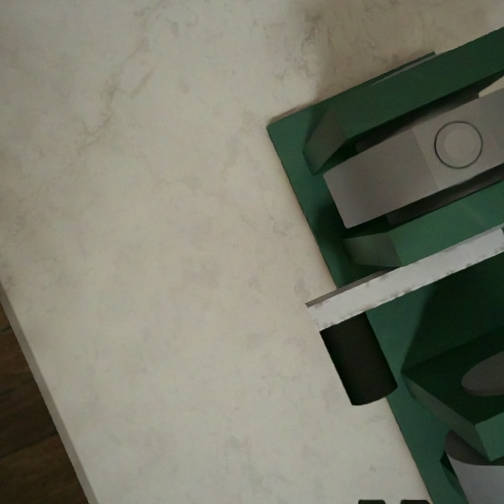

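>>> {"fn": "finished_scene", "kwargs": {"scene": 1}}

The scene is finished: the task was done.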